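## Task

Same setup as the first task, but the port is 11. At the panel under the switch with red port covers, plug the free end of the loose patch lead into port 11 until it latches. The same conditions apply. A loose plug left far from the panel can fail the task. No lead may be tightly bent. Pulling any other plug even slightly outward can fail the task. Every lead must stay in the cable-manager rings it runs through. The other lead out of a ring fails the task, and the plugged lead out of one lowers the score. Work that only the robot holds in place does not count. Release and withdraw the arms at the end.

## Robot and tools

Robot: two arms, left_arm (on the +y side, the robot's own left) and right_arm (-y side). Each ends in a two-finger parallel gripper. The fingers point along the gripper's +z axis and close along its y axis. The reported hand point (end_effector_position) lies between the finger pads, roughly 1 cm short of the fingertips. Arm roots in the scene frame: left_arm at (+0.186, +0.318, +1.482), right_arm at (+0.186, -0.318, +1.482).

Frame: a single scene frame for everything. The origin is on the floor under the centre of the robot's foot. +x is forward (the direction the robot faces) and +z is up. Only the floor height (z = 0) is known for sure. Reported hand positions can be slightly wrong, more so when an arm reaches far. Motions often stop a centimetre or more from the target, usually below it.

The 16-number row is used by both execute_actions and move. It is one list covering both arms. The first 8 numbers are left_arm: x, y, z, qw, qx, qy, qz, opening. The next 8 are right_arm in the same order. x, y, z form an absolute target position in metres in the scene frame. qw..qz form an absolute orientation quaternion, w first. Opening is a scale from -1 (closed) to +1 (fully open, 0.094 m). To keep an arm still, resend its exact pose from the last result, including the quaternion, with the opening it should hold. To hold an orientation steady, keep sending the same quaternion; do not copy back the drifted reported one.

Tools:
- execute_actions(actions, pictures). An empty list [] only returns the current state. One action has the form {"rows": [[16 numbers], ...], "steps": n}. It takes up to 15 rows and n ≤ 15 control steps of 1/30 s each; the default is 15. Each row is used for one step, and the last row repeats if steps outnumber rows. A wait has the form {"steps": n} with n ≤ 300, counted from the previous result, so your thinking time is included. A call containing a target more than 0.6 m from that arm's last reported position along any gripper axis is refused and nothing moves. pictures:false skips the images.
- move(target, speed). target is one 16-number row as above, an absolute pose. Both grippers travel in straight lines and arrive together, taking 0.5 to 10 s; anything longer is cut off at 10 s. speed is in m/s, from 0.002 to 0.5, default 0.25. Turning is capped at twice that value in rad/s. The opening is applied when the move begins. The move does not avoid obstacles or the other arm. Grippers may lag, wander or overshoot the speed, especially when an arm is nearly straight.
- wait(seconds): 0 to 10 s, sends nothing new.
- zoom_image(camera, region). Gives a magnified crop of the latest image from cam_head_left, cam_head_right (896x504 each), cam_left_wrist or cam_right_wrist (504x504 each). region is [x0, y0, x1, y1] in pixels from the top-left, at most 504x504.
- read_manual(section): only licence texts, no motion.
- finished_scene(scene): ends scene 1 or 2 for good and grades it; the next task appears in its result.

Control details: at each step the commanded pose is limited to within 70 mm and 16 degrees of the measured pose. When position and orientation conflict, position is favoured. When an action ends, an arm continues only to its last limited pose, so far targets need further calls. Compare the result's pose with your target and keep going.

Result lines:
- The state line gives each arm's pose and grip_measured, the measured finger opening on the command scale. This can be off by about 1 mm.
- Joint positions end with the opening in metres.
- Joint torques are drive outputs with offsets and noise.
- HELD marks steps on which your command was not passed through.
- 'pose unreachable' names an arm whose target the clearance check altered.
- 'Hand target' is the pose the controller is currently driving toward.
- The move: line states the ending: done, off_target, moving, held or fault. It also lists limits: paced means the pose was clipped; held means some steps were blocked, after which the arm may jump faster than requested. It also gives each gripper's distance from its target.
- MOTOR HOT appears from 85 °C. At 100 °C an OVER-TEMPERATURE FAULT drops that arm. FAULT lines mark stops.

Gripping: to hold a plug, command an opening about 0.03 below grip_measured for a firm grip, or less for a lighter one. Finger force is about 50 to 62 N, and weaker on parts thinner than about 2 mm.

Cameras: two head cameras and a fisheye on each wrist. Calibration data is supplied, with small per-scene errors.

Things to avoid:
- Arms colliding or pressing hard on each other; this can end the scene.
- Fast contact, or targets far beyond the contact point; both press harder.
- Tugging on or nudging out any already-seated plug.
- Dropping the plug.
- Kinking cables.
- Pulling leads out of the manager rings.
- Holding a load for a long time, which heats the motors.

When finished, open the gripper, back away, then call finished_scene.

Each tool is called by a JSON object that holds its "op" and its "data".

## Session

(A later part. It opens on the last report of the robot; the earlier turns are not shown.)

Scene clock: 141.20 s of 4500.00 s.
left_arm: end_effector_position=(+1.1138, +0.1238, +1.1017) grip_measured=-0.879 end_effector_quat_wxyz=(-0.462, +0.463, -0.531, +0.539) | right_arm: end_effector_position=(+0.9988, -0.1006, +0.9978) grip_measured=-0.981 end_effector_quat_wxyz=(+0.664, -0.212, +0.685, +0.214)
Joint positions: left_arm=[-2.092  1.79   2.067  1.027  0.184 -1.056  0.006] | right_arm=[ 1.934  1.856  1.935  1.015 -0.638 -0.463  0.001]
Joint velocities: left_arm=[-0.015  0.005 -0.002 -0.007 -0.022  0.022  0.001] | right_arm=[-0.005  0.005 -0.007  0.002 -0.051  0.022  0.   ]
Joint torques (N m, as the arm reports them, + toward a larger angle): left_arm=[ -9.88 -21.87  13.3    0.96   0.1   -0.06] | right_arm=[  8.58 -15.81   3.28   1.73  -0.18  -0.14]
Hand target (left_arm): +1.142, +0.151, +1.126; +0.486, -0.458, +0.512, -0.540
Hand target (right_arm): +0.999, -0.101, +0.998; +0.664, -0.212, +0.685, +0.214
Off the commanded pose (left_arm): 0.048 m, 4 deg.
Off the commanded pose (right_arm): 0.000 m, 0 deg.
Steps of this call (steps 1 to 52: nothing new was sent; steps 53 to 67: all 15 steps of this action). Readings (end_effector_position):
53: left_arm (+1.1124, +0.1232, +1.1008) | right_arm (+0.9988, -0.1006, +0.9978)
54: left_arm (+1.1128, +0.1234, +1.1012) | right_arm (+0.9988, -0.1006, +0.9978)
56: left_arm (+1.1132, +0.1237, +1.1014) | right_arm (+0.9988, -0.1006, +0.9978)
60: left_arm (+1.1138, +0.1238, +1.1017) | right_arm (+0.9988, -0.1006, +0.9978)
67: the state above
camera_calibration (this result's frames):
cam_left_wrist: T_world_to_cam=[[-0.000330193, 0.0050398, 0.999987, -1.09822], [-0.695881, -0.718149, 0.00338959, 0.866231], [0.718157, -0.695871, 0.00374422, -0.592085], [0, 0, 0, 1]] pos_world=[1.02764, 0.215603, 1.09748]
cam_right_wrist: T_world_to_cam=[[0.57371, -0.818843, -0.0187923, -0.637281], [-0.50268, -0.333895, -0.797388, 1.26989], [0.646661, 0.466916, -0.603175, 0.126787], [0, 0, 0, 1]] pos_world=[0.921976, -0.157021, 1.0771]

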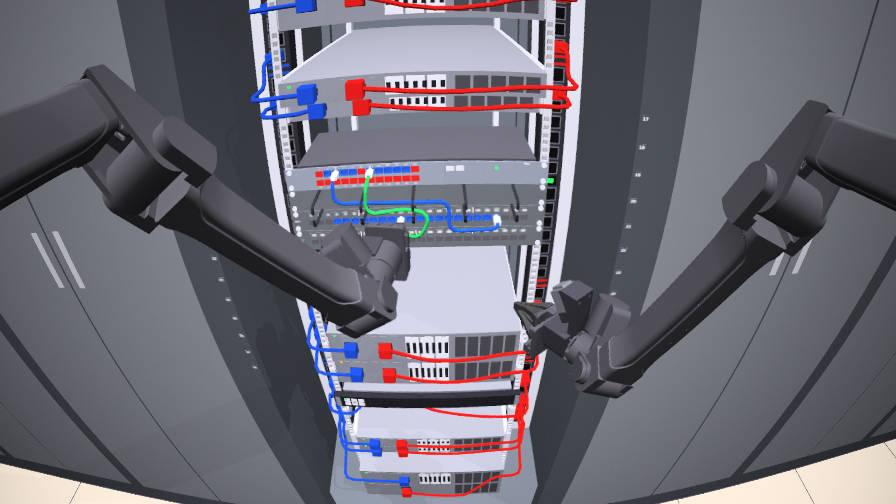

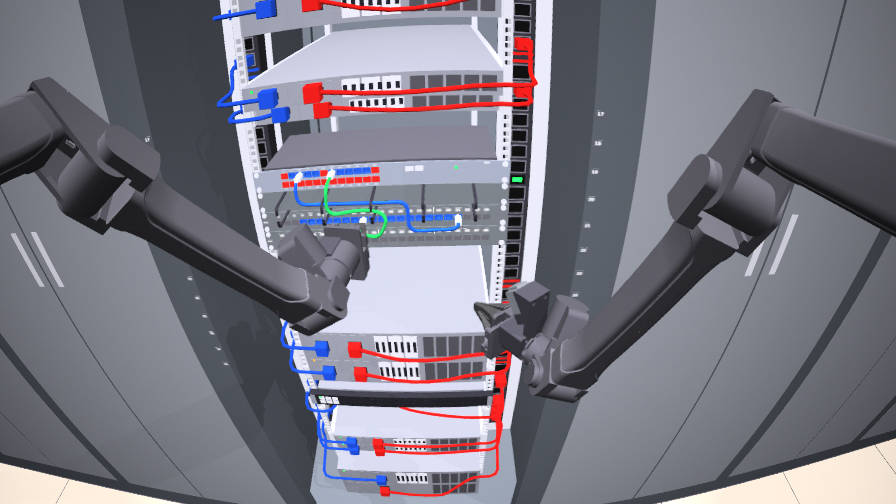

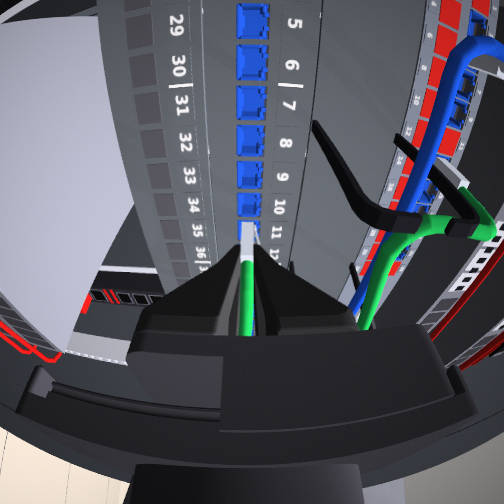

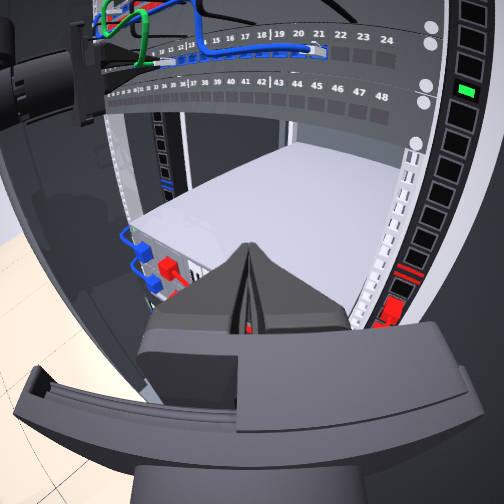

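{"op": "execute_actions", "data": {"actions": [{"rows":[[1.152,0.1502,1.1207,0.485,-0.4588,0.5132,-0.5387,-0.92,0.9988,-0.1006,0.9978,0.664,-0.212,0.685,0.214,-1],[1.155,0.150,1.1204,0.4834,-0.459,0.5148,-0.5385,-0.92,0.9988,-0.1006,0.9978,0.664,-0.212,0.685,0.214,-1],[1.158,0.1498,1.120,0.4818,-0.4592,0.5163,-0.5384,-0.92,0.9988,-0.1006,0.9978,0.664,-0.212,0.685,0.214,-1],[1.161,0.1496,1.1197,0.4802,-0.4594,0.5178,-0.5382,-0.92,0.9988,-0.1006,0.9978,0.664,-0.212,0.685,0.214,-1]],"steps":15}]}}

{"op": "zoom_image", "data": {"camera": "cam_right_wrist", "region": [140,30,200,90]}}

{"op": "zoom_image", "data": {"camera": "cam_left_wrist", "region": [206,190,286,270]}}

Scene clock: 143.33 s of 4500.00 s.
left_arm: end_effector_position=(+1.1170, +0.1233, +1.1016) grip_measured=-0.879 end_effector_quat_wxyz=(-0.458, +0.461, -0.534, +0.540) | right_arm: end_effector_position=(+0.9988, -0.1006, +0.9978) grip_measured=-0.981 end_effector_quat_wxyz=(+0.664, -0.212, +0.685, +0.214)
Joint positions: left_arm=[-2.091  1.791  2.079  1.009  0.192 -1.056  0.006] | right_arm=[ 1.934  1.856  1.935  1.015 -0.638 -0.463  0.001]
Joint velocities: left_arm=[-0.005  0.015 -0.012  0.007  0.037 -0.022 -0.   ] | right_arm=[ 0.005 -0.005  0.012  0.022 -0.081  0.007 -0.   ]
Joint torques (N m, as the arm reports them, + toward a larger angle): left_arm=[ -9.85 -22.03  14.99  -0.21  -0.1   -0.05] | right_arm=[  8.72 -15.67   3.29   1.69  -0.19  -0.15]
Hand target (left_arm): +1.151, +0.152, +1.127; +0.480, -0.459, +0.518, -0.539
Hand target (right_arm): +0.999, -0.101, +0.998; +0.664, -0.212, +0.685, +0.214
Off the commanded pose (left_arm): 0.054 m, 3 deg.
Off the commanded pose (right_arm): 0.000 m, 0 deg.
Steps of this call (steps 1 to 49: nothing new was sent; steps 50 to 64: all 15 steps of this action). Readings (end_effector_position):
50: left_arm (+1.1140, +0.1238, +1.1017) | right_arm (+0.9988, -0.1006, +0.9978)
51: left_arm (+1.1145, +0.1237, +1.1018) | right_arm (+0.9988, -0.1006, +0.9978)
53: left_arm (+1.1156, +0.1236, +1.1016) | right_arm (+0.9988, -0.1006, +0.9978)
57: left_arm (+1.1169, +0.1235, +1.1018) | right_arm (+0.9988, -0.1006, +0.9978)
64: the state above
camera_calibration (this result's frames):
cam_left_wrist: T_world_to_cam=[[0.0025962, 0.0048109, 0.999985, -1.10136], [-0.702784, -0.711384, 0.00524705, 0.872952], [0.711399, -0.702787, 0.00153413, -0.583874], [0, 0, 0, 1]] pos_world=[1.03172, 0.215964, 1.09766]
cam_right_wrist: T_world_to_cam=[[0.57371, -0.818843, -0.0187923, -0.637281], [-0.50268, -0.333895, -0.797388, 1.26989], [0.646661, 0.466916, -0.603175, 0.126787], [0, 0, 0, 1]] pos_world=[0.921976, -0.157021, 1.0771]

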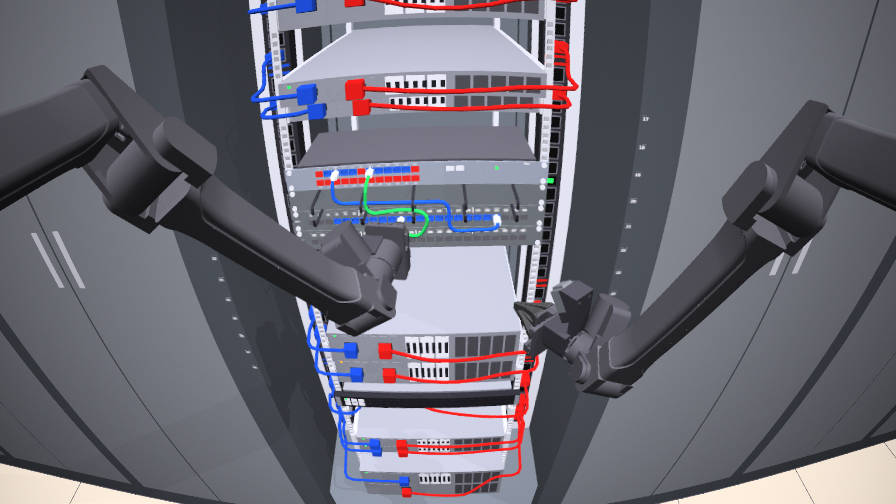

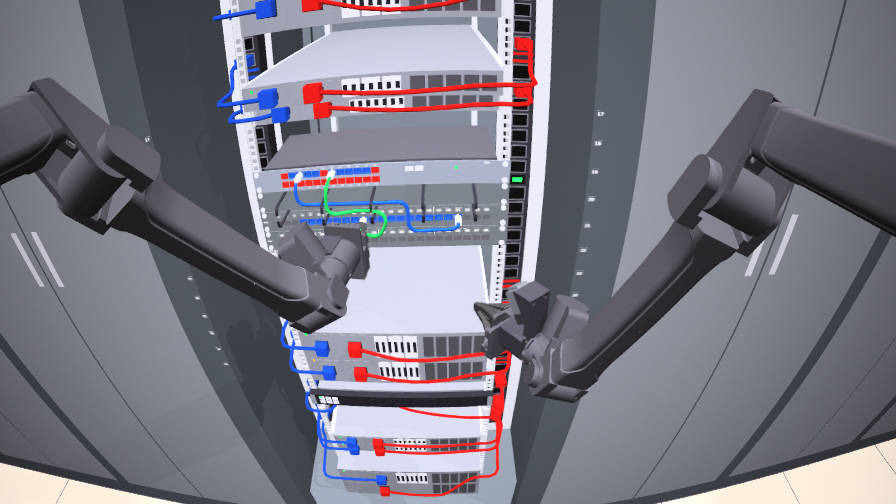

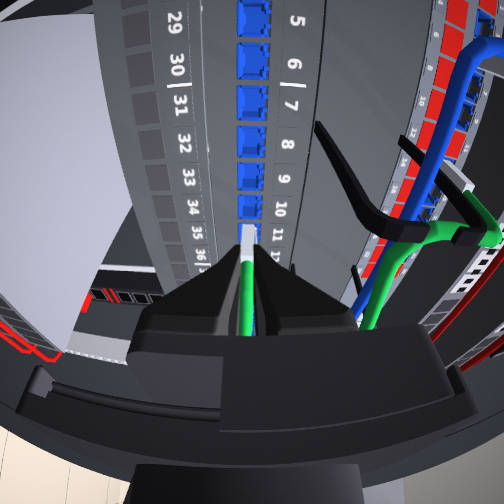

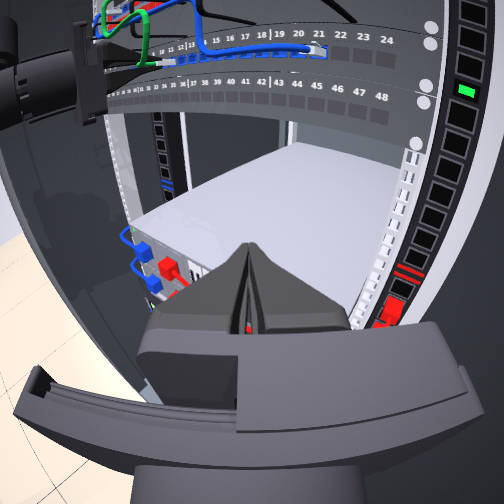

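Region (140, 30, 200, 90) of cam_right_wrist's 504x504 image, scaled by 8.400, with more detail than that image has.

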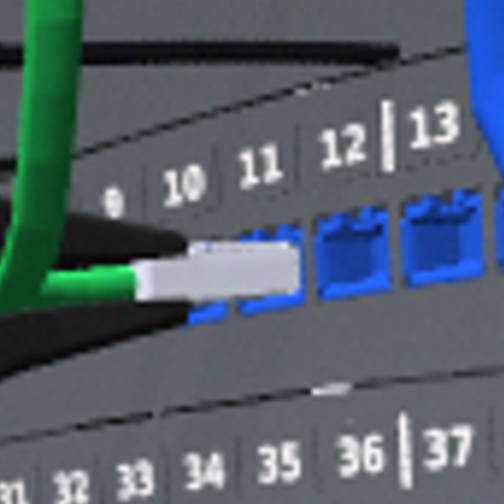

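Region (206, 190, 286, 270) of cam_left_wrist's 504x504 image, scaled by 6.300, with more detail than that image has.

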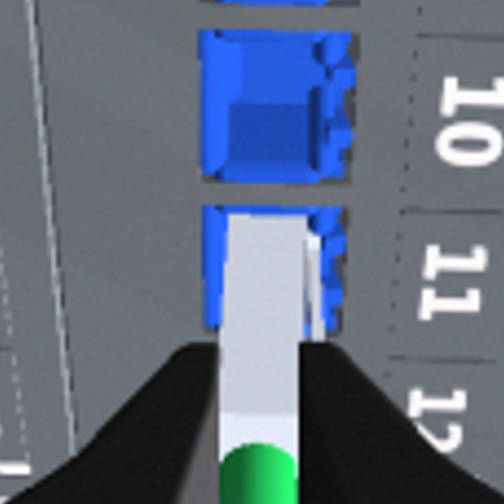

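The tab is fully depressed; a little more push is needed.

{"op": "execute_actions", "data": {"actions": [{"rows":[[1.164,0.151,1.1214,0.4818,-0.4592,0.5163,-0.5384,-0.92,0.9988,-0.1006,0.9978,0.664,-0.212,0.685,0.214,-1],[1.167,0.1524,1.123,0.4833,-0.459,0.5148,-0.5385,-0.92,0.9988,-0.1006,0.9978,0.664,-0.212,0.685,0.214,-1],[1.170,0.1538,1.1247,0.4848,-0.4588,0.5133,-0.5387,-0.92,0.9988,-0.1006,0.9978,0.664,-0.212,0.685,0.214,-1]],"steps":15}]}}

{"op": "zoom_image", "data": {"camera": "cam_right_wrist", "region": [140,30,200,90]}}

{"op": "zoom_image", "data": {"camera": "cam_left_wrist", "region": [206,190,286,270]}}

Scene clock: 146.00 s of 4500.00 s.
left_arm: end_effector_position=(+1.1182, +0.1234, +1.1017) grip_measured=-0.879 end_effector_quat_wxyz=(-0.458, +0.460, -0.535, +0.541) | right_arm: end_effector_position=(+0.9988, -0.1006, +0.9978) grip_measured=-0.981 end_effector_quat_wxyz=(+0.664, -0.212, +0.685, +0.214)
Joint positions: left_arm=[-2.09   1.793  2.085  1.004  0.193 -1.056  0.006] | right_arm=[ 1.934  1.856  1.935  1.015 -0.638 -0.463  0.001]
Joint velocities: left_arm=[ 0.005 -0.024  0.002 -0.017 -0.007 -0.007  0.   ] | right_arm=[-0.015 -0.024  0.002  0.007  0.007 -0.007  0.001]
Joint torques (N m, as the arm reports them, + toward a larger angle): left_arm=[ -9.78 -22.44  15.98  -0.22  -0.25  -0.08] | right_arm=[  8.54 -15.83   3.23   1.71  -0.18  -0.13]
Hand target (left_arm): +1.157, +0.157, +1.133; +0.485, -0.458, +0.514, -0.540
Hand target (right_arm): +0.999, -0.101, +0.998; +0.664, -0.212, +0.685, +0.214
Off the commanded pose (left_arm): 0.064 m, 4 deg.
Off the commanded pose (right_arm): 0.000 m, 0 deg.
Steps of this call (steps 1 to 65: nothing new was sent; steps 66 to 80: all 15 steps of this action). Readings (end_effector_position):
66: left_arm (+1.1171, +0.1234, +1.1018) | right_arm (+0.9988, -0.1006, +0.9978)
67: left_arm (+1.1173, +0.1234, +1.1018) | right_arm (+0.9988, -0.1006, +0.9978)
69: left_arm (+1.1182, +0.1233, +1.1018) | right_arm (+0.9988, -0.1006, +0.9978)
73: left_arm (+1.1182, +0.1234, +1.1017) | right_arm (+0.9988, -0.1006, +0.9978)
80: the state above
camera_calibration (this result's frames):
cam_left_wrist: T_world_to_cam=[[0.0022358, 0.00456802, 0.999987, -1.10098], [-0.703819, -0.710363, 0.00481861, 0.875381], [0.710376, -0.703821, 0.00162683, -0.583538], [0, 0, 0, 1]] pos_world=[1.0331, 0.216162, 1.09769]
cam_right_wrist: T_world_to_cam=[[0.57371, -0.818843, -0.0187923, -0.637281], [-0.50268, -0.333895, -0.797388, 1.26989], [0.646661, 0.466916, -0.603175, 0.126787], [0, 0, 0, 1]] pos_world=[0.921976, -0.157021, 1.0771]

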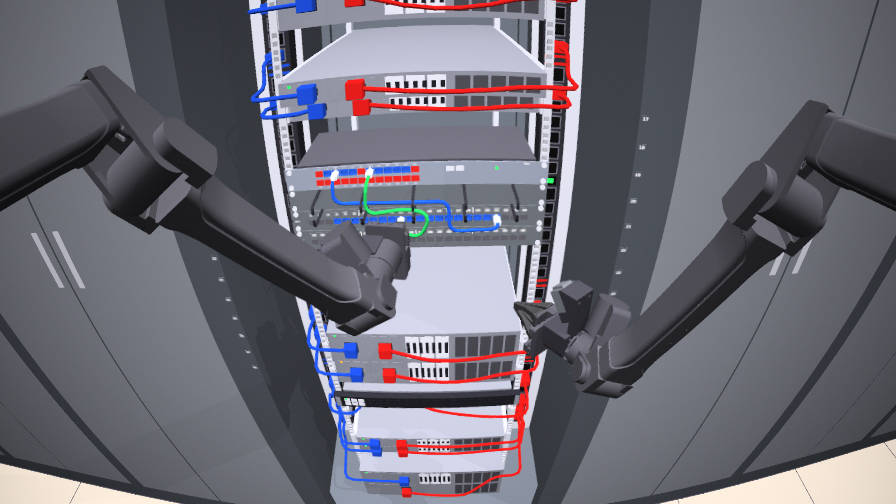

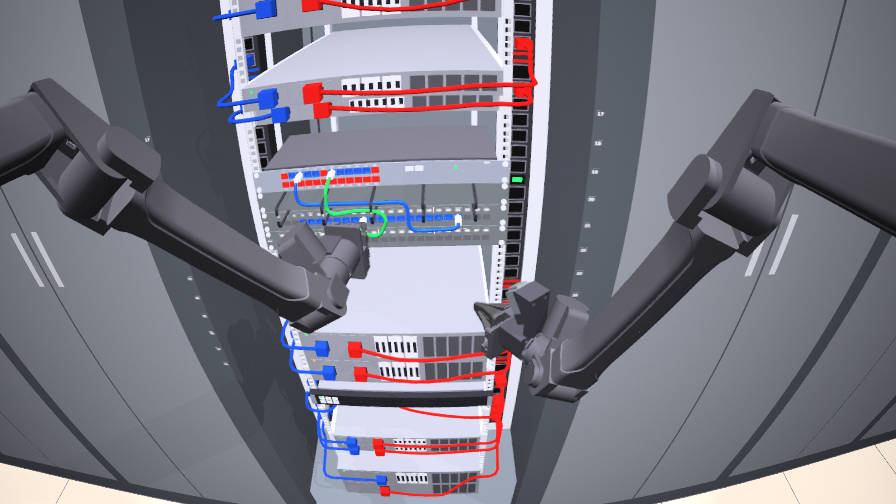

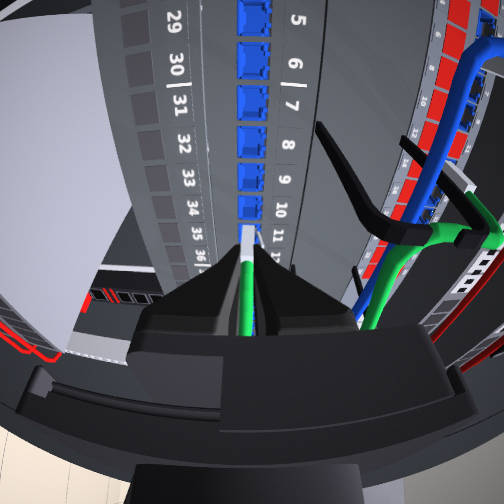

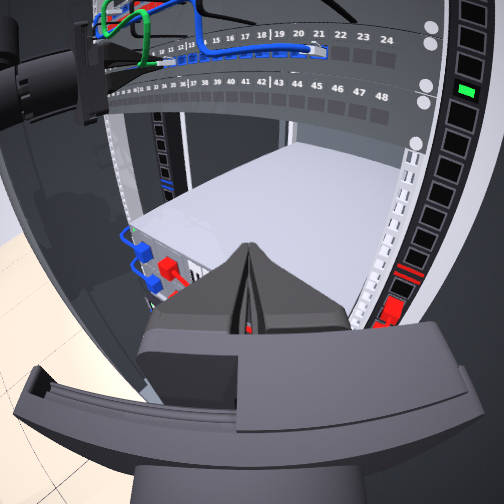

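Region (140, 30, 200, 90) of cam_right_wrist's 504x504 image, scaled by 8.400, with more detail than that image has.

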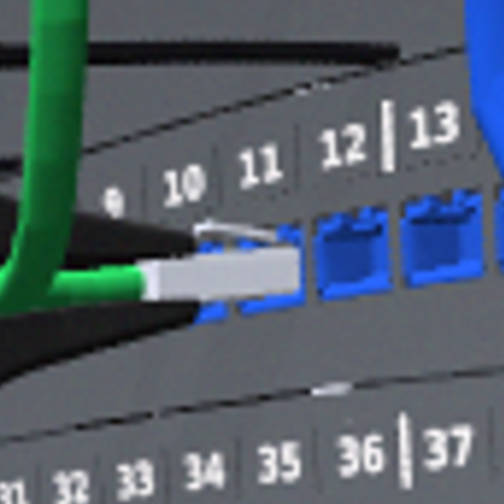

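Region (206, 190, 286, 270) of cam_left_wrist's 504x504 image, scaled by 6.300, with more detail than that image has.

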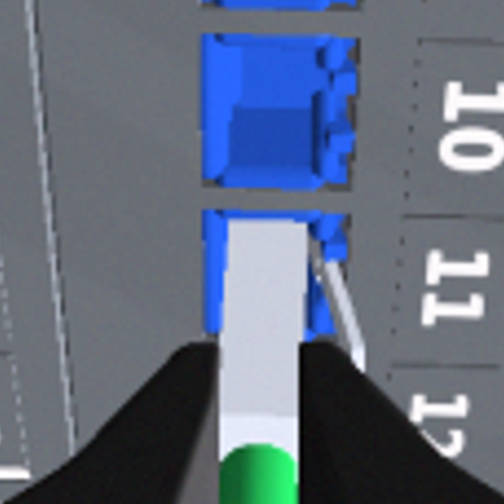

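The tab has popped up, so the plug is latched. Unloading and releasing.

{"op": "execute_actions", "data": {"actions": [{"rows":[[1.160,0.150,1.121,0.482,-0.4588,0.516,-0.539,-0.92,0.9988,-0.1006,0.9978,0.664,-0.212,0.685,0.214,-1],[1.150,0.147,1.118,0.479,-0.4588,0.518,-0.5395,-0.92,0.9988,-0.1006,0.9978,0.664,-0.212,0.685,0.214,-1],[1.140,0.143,1.114,0.475,-0.4588,0.52,-0.54,-0.92,0.9988,-0.1006,0.9978,0.664,-0.212,0.685,0.214,-1],[1.131,0.140,1.111,0.472,-0.4588,0.522,-0.541,-0.92,0.9988,-0.1006,0.9978,0.664,-0.212,0.685,0.214,-1],[1.123,0.136,1.108,0.469,-0.4588,0.524,-0.542,-0.92,0.9988,-0.1006,0.9978,0.664,-0.212,0.685,0.214,-1],[1.123,0.136,1.108,0.469,-0.4588,0.524,-0.542,-0.92,0.9988,-0.1006,0.9978,0.664,-0.212,0.685,0.214,-1],[1.123,0.136,1.108,0.469,-0.4588,0.524,-0.542,-0.92,0.9988,-0.1006,0.9978,0.664,-0.212,0.685,0.214,-1],[1.123,0.136,1.108,0.469,-0.4588,0.524,-0.542,-0.92,0.9988,-0.1006,0.9978,0.664,-0.212,0.685,0.214,-1],[1.123,0.136,1.108,0.469,-0.4588,0.524,-0.542,-0.84,0.9988,-0.1006,0.9978,0.664,-0.212,0.685,0.214,-1],[1.123,0.136,1.108,0.469,-0.4588,0.524,-0.542,-0.78,0.9988,-0.1006,0.9978,0.664,-0.212,0.685,0.214,-1]],"steps":15}], "pictures": false}}

{"op": "execute_actions", "data": {"actions": [{"rows":[[1.120,0.136,1.107,0.469,-0.4588,0.524,-0.542,-0.76,0.9988,-0.1006,0.9978,0.664,-0.212,0.685,0.214,-1],[1.117,0.1365,1.107,0.469,-0.4588,0.524,-0.542,-0.75,0.9988,-0.1006,0.9978,0.664,-0.212,0.685,0.214,-1],[1.114,0.137,1.107,0.469,-0.4588,0.524,-0.542,-0.74,0.9988,-0.1006,0.9978,0.664,-0.212,0.685,0.214,-1],[1.111,0.1375,1.107,0.469,-0.4588,0.524,-0.542,-0.72,0.9988,-0.1006,0.9978,0.664,-0.212,0.685,0.214,-1],[1.108,0.138,1.107,0.469,-0.4588,0.524,-0.542,-0.70,0.9988,-0.1006,0.9978,0.664,-0.212,0.685,0.214,-1],[1.105,0.1385,1.107,0.469,-0.4588,0.524,-0.542,-0.68,0.9988,-0.1006,0.9978,0.664,-0.212,0.685,0.214,-1],[1.102,0.139,1.107,0.469,-0.4588,0.524,-0.542,-0.66,0.9988,-0.1006,0.9978,0.664,-0.212,0.685,0.214,-1],[1.099,0.1395,1.107,0.469,-0.4588,0.524,-0.542,-0.64,0.9988,-0.1006,0.9978,0.664,-0.212,0.685,0.214,-1]],"steps":13}]}}

{"op": "zoom_image", "data": {"camera": "cam_right_wrist", "region": [100,0,200,100]}}

Scene clock: 150.30 s of 4500.00 s.
left_arm: end_effector_position=(+1.1171, +0.1229, +1.1013) grip_measured=-0.781 end_effector_quat_wxyz=(-0.458, +0.460, -0.534, +0.542) | right_arm: end_effector_position=(+0.9988, -0.1006, +0.9978) grip_measured=-0.981 end_effector_quat_wxyz=(+0.664, -0.212, +0.685, +0.214)
Joint positions: left_arm=[-2.09   1.795  2.084  1.01   0.194 -1.058  0.01 ] | right_arm=[ 1.934  1.856  1.935  1.015 -0.638 -0.463  0.001]
Joint velocities: left_arm=[-0.005 -0.005 -0.012 -0.007 -0.051  0.007  0.   ] | right_arm=[-0.005  0.005 -0.002 -0.002 -0.007 -0.037 -0.001]
Joint torques (N m, as the arm reports them, + toward a larger angle): left_arm=[-10.13 -21.46   6.44   2.46   0.29  -0.08] | right_arm=[  8.64 -15.73   3.3    1.62  -0.21  -0.14]
Hand target (left_arm): +1.123, +0.136, +1.108; +0.469, -0.459, +0.524, -0.543
Hand target (right_arm): +0.999, -0.101, +0.998; +0.664, -0.212, +0.685, +0.214
Off the commanded pose (left_arm): 0.016 m, 2 deg.
Off the commanded pose (right_arm): 0.000 m, 0 deg.
Steps of this call (steps 1 to 90: nothing new was sent; then 0.80 s passed at rest; steps 91 to 105: all 15 steps of this action). Readings (end_effector_position):
91: left_arm (+1.1180, +0.1232, +1.1015) | right_arm (+0.9988, -0.1006, +0.9978)
92: left_arm (+1.1179, +0.1232, +1.1015) | right_arm (+0.9988, -0.1006, +0.9978)
94: left_arm (+1.1176, +0.1232, +1.1017) | right_arm (+0.9988, -0.1006, +0.9978)
98: left_arm (+1.1171, +0.1230, +1.1012) | right_arm (+0.9988, -0.1006, +0.9978)
105: the state above

Scene clock: 150.73 s of 4500.00 s.
left_arm: end_effector_position=(+1.0954, +0.1229, +1.0994) grip_measured=-0.642 end_effector_quat_wxyz=(-0.459, +0.461, -0.531, +0.543) | right_arm: end_effector_position=(+0.9988, -0.1006, +0.9978) grip_measured=-0.981 end_effector_quat_wxyz=(+0.664, -0.212, +0.685, +0.214)
Joint positions: left_arm=[-2.087  1.772  1.993  1.083  0.194 -1.066  0.017] | right_arm=[ 1.934  1.856  1.935  1.015 -0.638 -0.463  0.001]
Joint velocities: left_arm=[-0.015 -0.024 -0.037  0.002 -0.051 -0.051 -0.001] | right_arm=[-0.005  0.005  0.012 -0.002  0.037  0.051 -0.   ]
Joint torques (N m, as the arm reports them, + toward a larger angle): left_arm=[ -9.84 -22.25   4.48   2.4    0.38  -0.02] | right_arm=[  8.64 -15.59   3.27   1.7   -0.2   -0.14]
Hand target (left_arm): +1.099, +0.138, +1.107; +0.469, -0.459, +0.524, -0.543
Hand target (right_arm): +0.999, -0.101, +0.998; +0.664, -0.212, +0.685, +0.214
Off the commanded pose (left_arm): 0.019 m, 1 deg.
Off the commanded pose (right_arm): 0.000 m, 0 deg.
Steps of this call (steps 1 to 13: all 13 steps of this action). Readings (end_effector_position):
1: left_arm (+1.1171, +0.1229, +1.1013) | right_arm (+0.9988, -0.1006, +0.9978)
2: left_arm (+1.1167, +0.1230, +1.1014) | right_arm (+0.9988, -0.1006, +0.9978)
4: left_arm (+1.1142, +0.1232, +1.1022) | right_arm (+0.9988, -0.1006, +0.9978)
8: left_arm (+1.1034, +0.1233, +1.1020) | right_arm (+0.9988, -0.1006, +0.9978)
13: the state above
camera_calibration (this result's frames):
cam_left_wrist: T_world_to_cam=[[-0.00290195, 0.0110464, 0.999935, -1.09374], [-0.701591, -0.712556, 0.00583557, 0.855686], [0.712574, -0.701529, 0.00981786, -0.579462], [0, 0, 0, 1]] pos_world=[1.01008, 0.215297, 1.09436]
cam_right_wrist: T_world_to_cam=[[0.57371, -0.818843, -0.0187923, -0.637281], [-0.50268, -0.333895, -0.797388, 1.26989], [0.646661, 0.466916, -0.603175, 0.126787], [0, 0, 0, 1]] pos_world=[0.921976, -0.157021, 1.0771]

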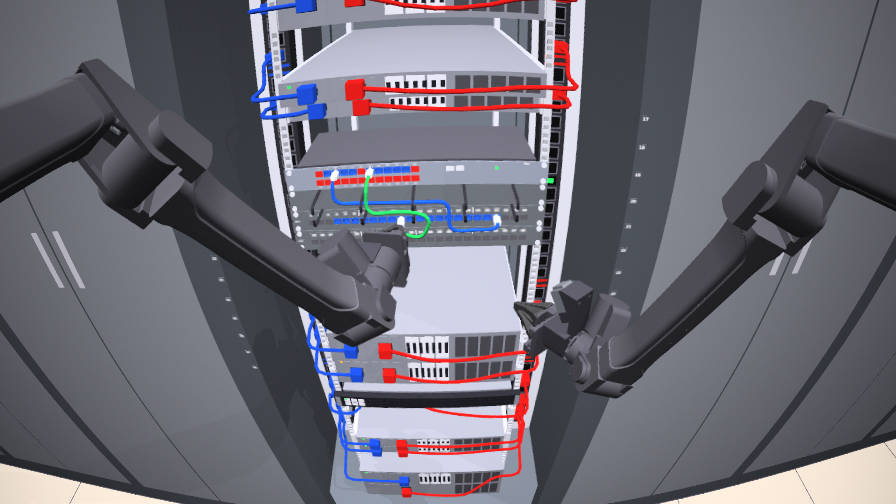

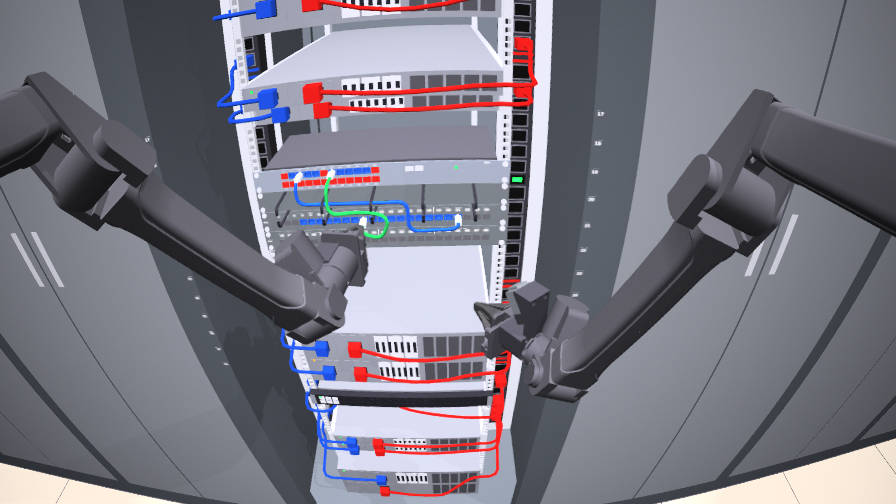

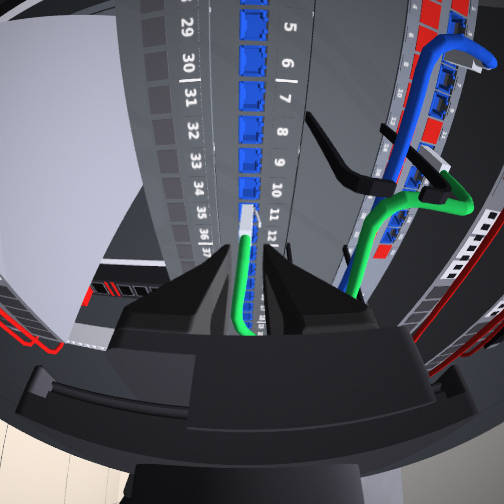

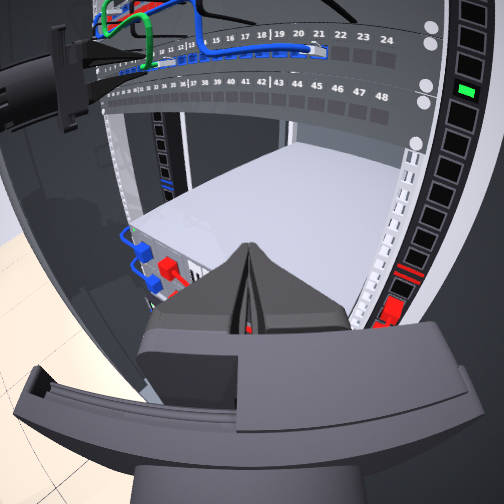

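Region (100, 0, 200, 100) of cam_right_wrist's 504x504 image, scaled by 5.040, with more detail than that image has.

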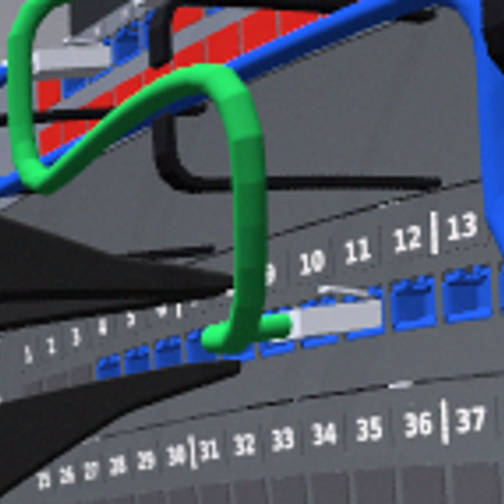

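{"op": "move", "data": {"target": [1.02,0.16,1.107,0.469,-0.4588,0.524,-0.542,-0.55,0.9988,-0.1006,0.9978,0.664,-0.212,0.685,0.214,-1], "speed": 0.08}}

{"op": "zoom_image", "data": {"camera": "cam_right_wrist", "region": [100,0,200,100]}}

{"op": "zoom_image", "data": {"camera": "cam_head_left", "region": [350,170,450,250]}}

{"op": "zoom_image", "data": {"camera": "cam_left_wrist", "region": [220,100,400,280]}}

Scene clock: 153.23 s of 4500.00 s.
left_arm: end_effector_position=(+1.0173, +0.1457, +1.0996) grip_measured=-0.552 end_effector_quat_wxyz=(-0.461, +0.461, -0.530, +0.542) | right_arm: end_effector_position=(+0.9988, -0.1006, +0.9978) grip_measured=-0.981 end_effector_quat_wxyz=(+0.664, -0.212, +0.685, +0.214)
Joint positions: left_arm=[-2.042  1.679  1.675  1.32   0.203 -1.108  0.021] | right_arm=[ 1.934  1.856  1.935  1.015 -0.638 -0.463  0.001]
Joint velocities: left_arm=[-0.015 -0.015 -0.012 -0.012 -0.007  0.037 -0.   ] | right_arm=[-0.005  0.005  0.002 -0.017  0.022  0.022  0.   ]
Joint torques (N m, as the arm reports them, + toward a larger angle): left_arm=[ -8.39 -20.89   2.48   2.58   0.41  -0.02] | right_arm=[  8.65 -15.71   3.28   1.72  -0.2   -0.14]
Hand target (left_arm): +1.020, +0.158, +1.106; +0.469, -0.458, +0.524, -0.543
Hand target (right_arm): +0.999, -0.101, +0.998; +0.664, -0.212, +0.685, +0.214
Off the commanded pose (left_arm): 0.016 m, 1 deg.
Off the commanded pose (right_arm): 0.000 m, 0 deg.
move: off_target (left_arm)
camera_calibration (this result's frames):
cam_left_wrist: T_world_to_cam=[[-0.00489477, 0.00869757, 0.99995, -1.09208], [-0.699051, -0.715066, 0.00279779, 0.818244], [0.715055, -0.699003, 0.00958013, -0.510375], [0, 0, 0, 1]] pos_world=[0.931595, 0.237844, 1.09463]
cam_right_wrist: T_world_to_cam=[[0.57371, -0.818843, -0.0187923, -0.637281], [-0.50268, -0.333895, -0.797388, 1.26989], [0.646661, 0.466916, -0.603175, 0.126787], [0, 0, 0, 1]] pos_world=[0.921976, -0.157021, 1.0771]

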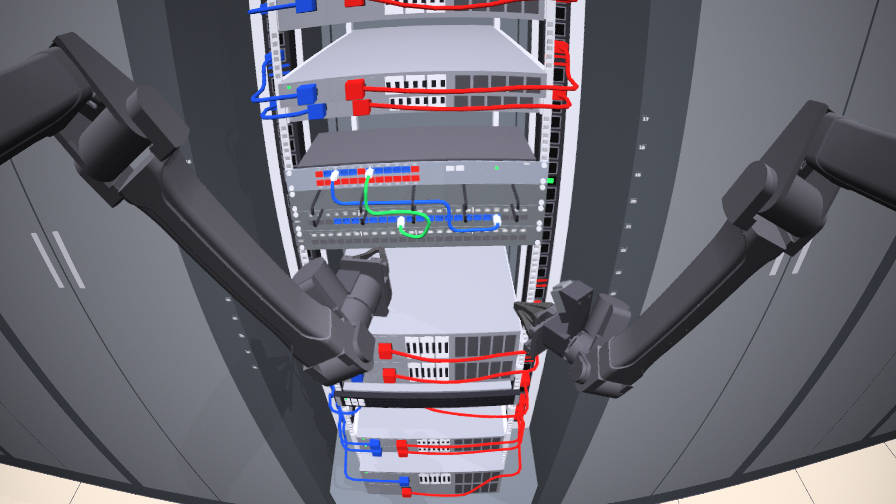

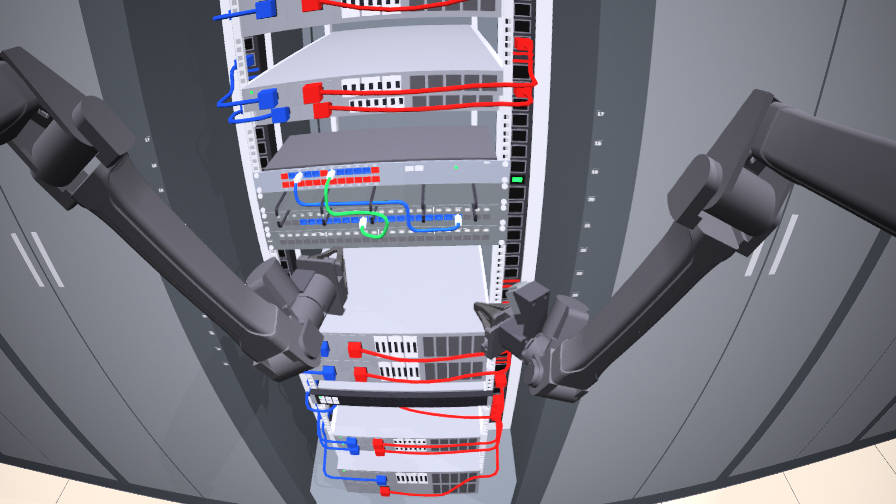

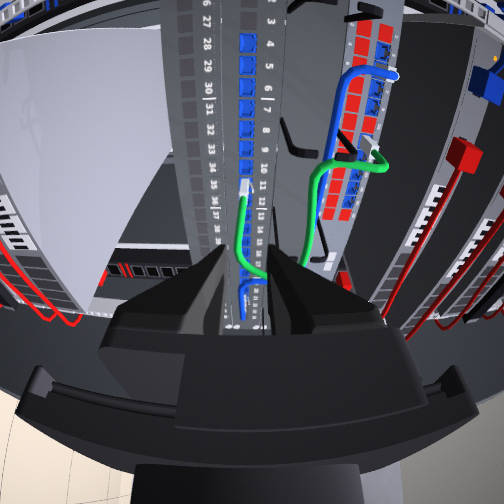

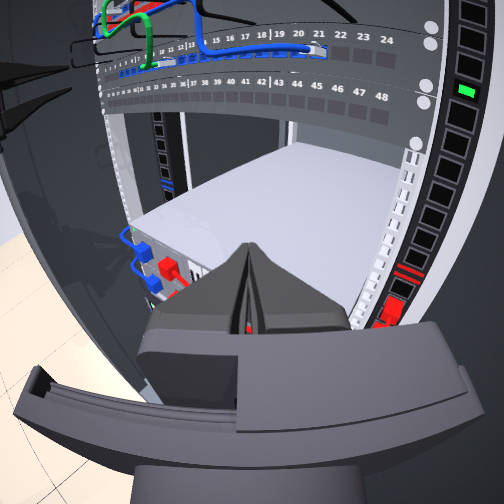

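Region (100, 0, 200, 100) of cam_right_wrist's 504x504 image, scaled by 5.040, with more detail than that image has.

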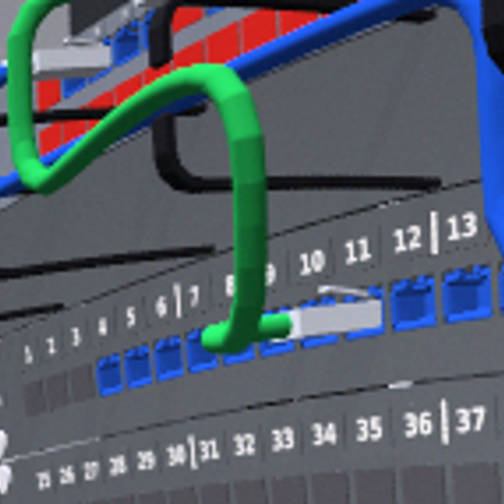

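Region (350, 170, 450, 250) of cam_head_left's 896x504 image, scaled by 5.040, with more detail than that image has; it fills the top 403 rows of this view, and the rest is white.

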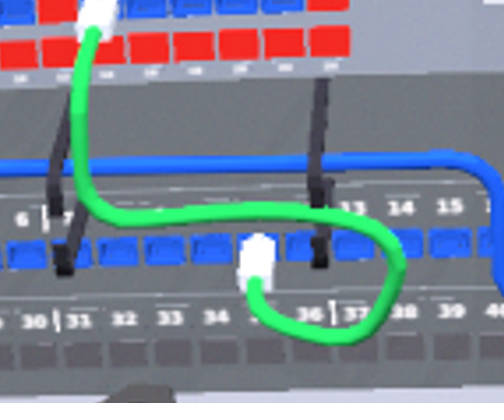

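Region (220, 100, 400, 280) of cam_left_wrist's 504x504 image, scaled by 2.800, with more detail than that image has.

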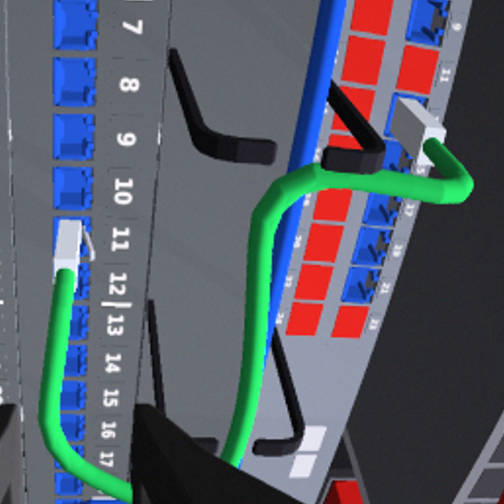

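{"op": "move", "data": {"target": [1.048,0.131,1.150,0.469,-0.4588,0.524,-0.542,-0.55,0.9988,-0.1006,0.9978,0.664,-0.212,0.685,0.214,-1], "speed": 0.08}}

Scene clock: 156.70 s of 4500.00 s.
left_arm: end_effector_position=(+1.0448, +0.1328, +1.1463) grip_measured=-0.552 end_effector_quat_wxyz=(-0.468, +0.461, -0.522, +0.544) | right_arm: end_effector_position=(+0.9988, -0.1006, +0.9978) grip_measured=-0.981 end_effector_quat_wxyz=(+0.664, -0.212, +0.685, +0.214)
Joint positions: left_arm=[-2.111  1.615  1.675  1.265  0.183 -1.045  0.021] | right_arm=[ 1.934  1.856  1.935  1.015 -0.638 -0.463  0.001]
Joint velocities: left_arm=[-0.005  0.005 -0.002 -0.007 -0.11   0.037 -0.001] | right_arm=[-0.005 -0.005 -0.002 -0.002  0.037 -0.051  0.001]
Joint torques (N m, as the arm reports them, + toward a larger angle): left_arm=[-11.13 -20.02   3.63   1.41   0.23   0.15] | right_arm=[  8.63 -15.65   3.26   1.72  -0.2   -0.13]
Hand target (left_arm): +1.047, +0.131, +1.150; +0.469, -0.460, +0.524, -0.542
Hand target (right_arm): +0.999, -0.101, +0.998; +0.664, -0.212, +0.685, +0.214
Off the commanded pose (left_arm): 0.005 m, 0 deg.
Off the commanded pose (right_arm): 0.000 m, 0 deg.
move: done
camera_calibration (this result's frames):
cam_left_wrist: T_world_to_cam=[[-0.0229792, 0.0118253, 0.999666, -1.11972], [-0.689184, -0.72455, -0.00727132, 0.830577], [0.724222, -0.689121, 0.0247994, -0.56785], [0, 0, 0, 1]] pos_world=[0.957939, 0.223718, 1.13947]
cam_right_wrist: T_world_to_cam=[[0.57371, -0.818843, -0.0187923, -0.637281], [-0.50268, -0.333895, -0.797388, 1.26989], [0.646661, 0.466916, -0.603175, 0.126787], [0, 0, 0, 1]] pos_world=[0.921976, -0.157021, 1.0771]

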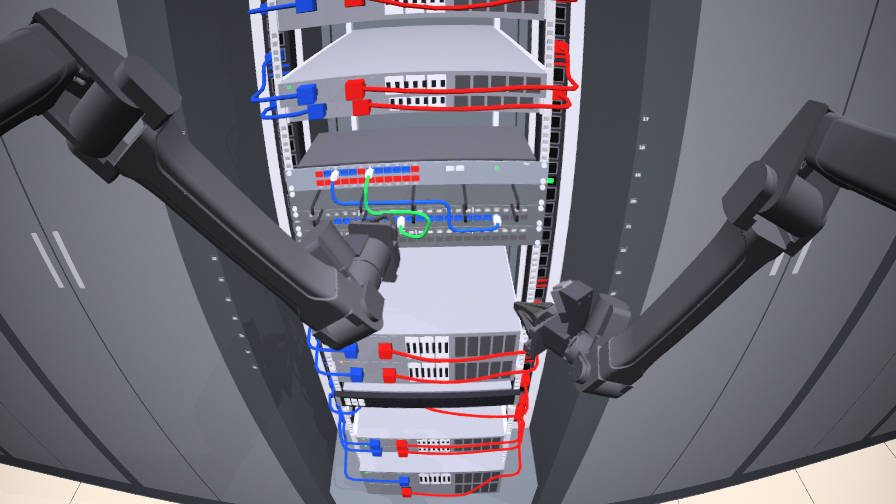

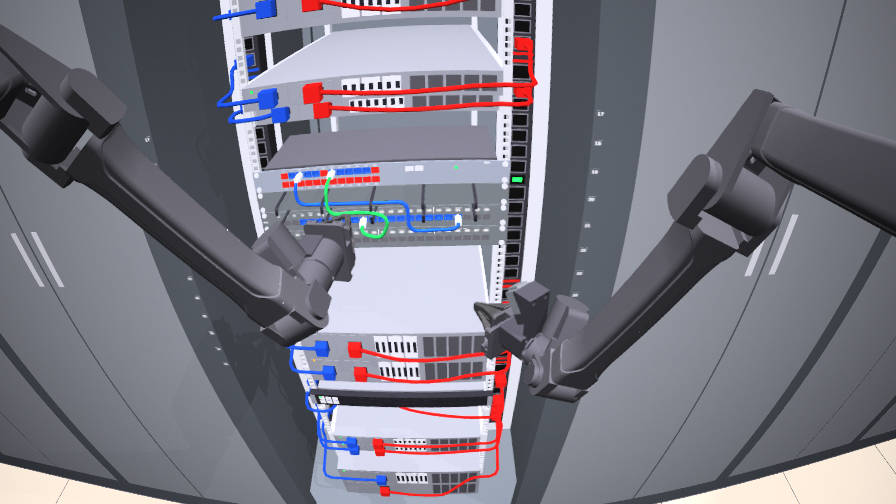

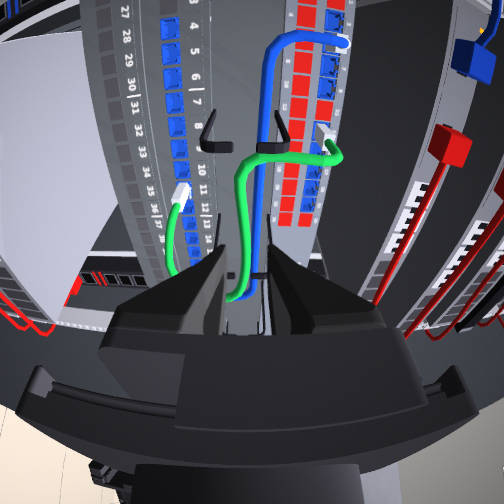

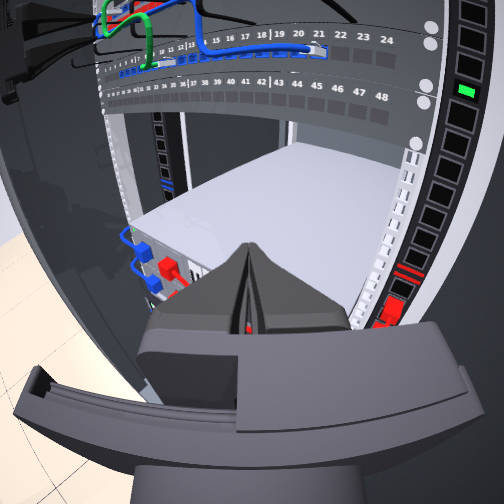

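{"op": "move", "data": {"target": [1.066,0.127,1.149,0.467,-0.4588,0.526,-0.542,-0.93,0.9988,-0.1006,0.9978,0.664,-0.212,0.685,0.214,-1], "speed": 0.04}}

{"op": "zoom_image", "data": {"camera": "cam_right_wrist", "region": [80,0,180,100]}}

Scene clock: 158.90 s of 4500.00 s.
left_arm: end_effector_position=(+1.0620, +0.1333, +1.1492) grip_measured=-0.929 end_effector_quat_wxyz=(-0.466, +0.460, -0.526, +0.542) | right_arm: end_effector_position=(+0.9988, -0.1006, +0.9978) grip_measured=-0.981 end_effector_quat_wxyz=(+0.664, -0.212, +0.685, +0.214)
Joint positions: left_arm=[-2.115  1.615  1.722  1.208  0.183 -1.036  0.003] | right_arm=[ 1.934  1.856  1.935  1.015 -0.638 -0.463  0.001]
Joint velocities: left_arm=[-0.005 -0.005  0.002 -0.017  0.007 -0.066 -0.   ] | right_arm=[-0.015  0.005 -0.012 -0.007 -0.022 -0.051 -0.001]
Joint torques (N m, as the arm reports them, + toward a larger angle): left_arm=[-11.65 -18.93   6.32   1.27   0.28   0.14] | right_arm=[  8.79 -15.89   3.27   1.65  -0.19  -0.15]
Hand target (left_arm): +1.066, +0.128, +1.149; +0.467, -0.459, +0.526, -0.542
Hand target (right_arm): +0.999, -0.101, +0.998; +0.664, -0.212, +0.685, +0.214
Off the commanded pose (left_arm): 0.007 m, 0 deg.
Off the commanded pose (right_arm): 0.000 m, 0 deg.
move: done
camera_calibration (this result's frames):
cam_left_wrist: T_world_to_cam=[[-0.0161828, 0.00672064, 0.999846, -1.12898], [-0.693076, -0.720836, -0.00637242, 0.845497], [0.720682, -0.693073, 0.0163231, -0.566029], [0, 0, 0, 1]] pos_world=[0.975651, 0.224753, 1.14343]
cam_right_wrist: T_world_to_cam=[[0.57371, -0.818843, -0.0187923, -0.637281], [-0.50268, -0.333895, -0.797388, 1.26989], [0.646661, 0.466916, -0.603175, 0.126787], [0, 0, 0, 1]] pos_world=[0.921976, -0.157021, 1.0771]

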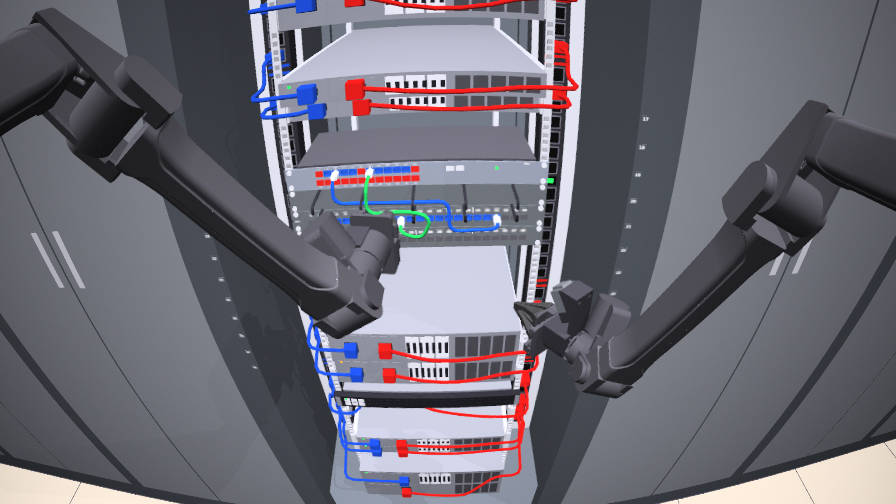

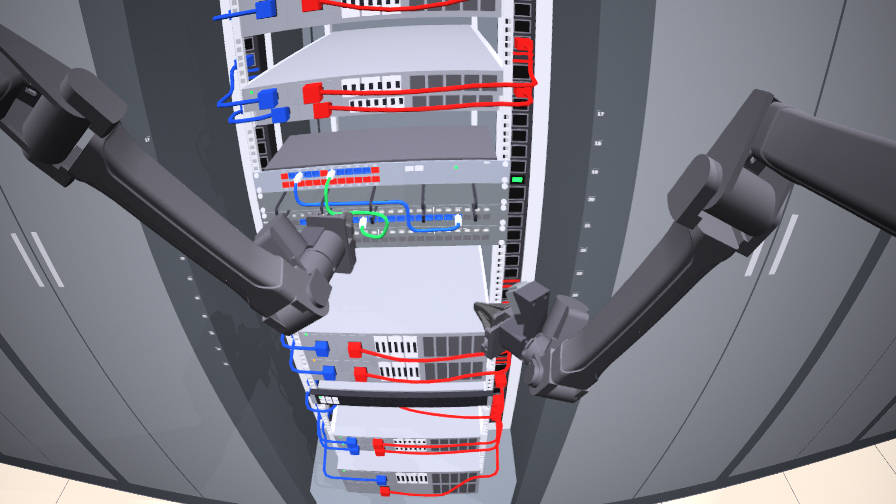

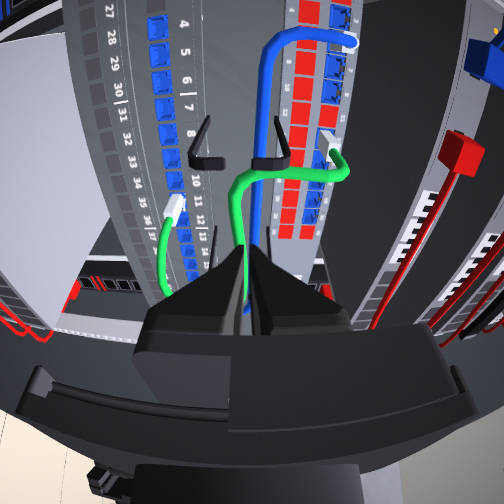

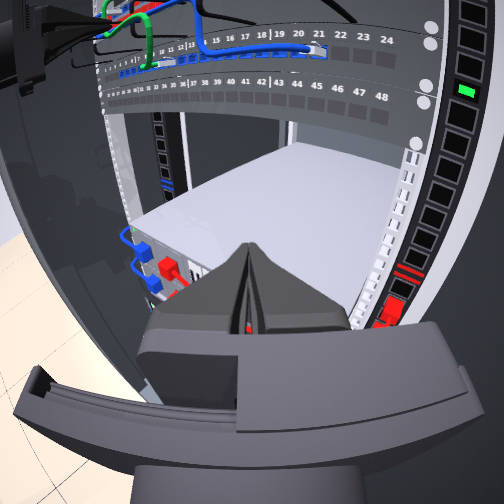

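Region (80, 0, 180, 100) of cam_right_wrist's 504x504 image, scaled by 5.040, with more detail than that image has.

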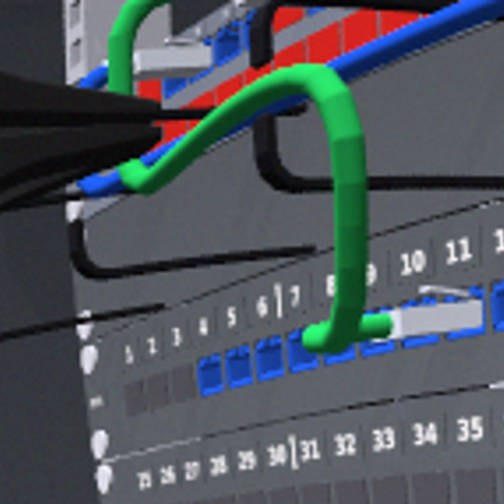

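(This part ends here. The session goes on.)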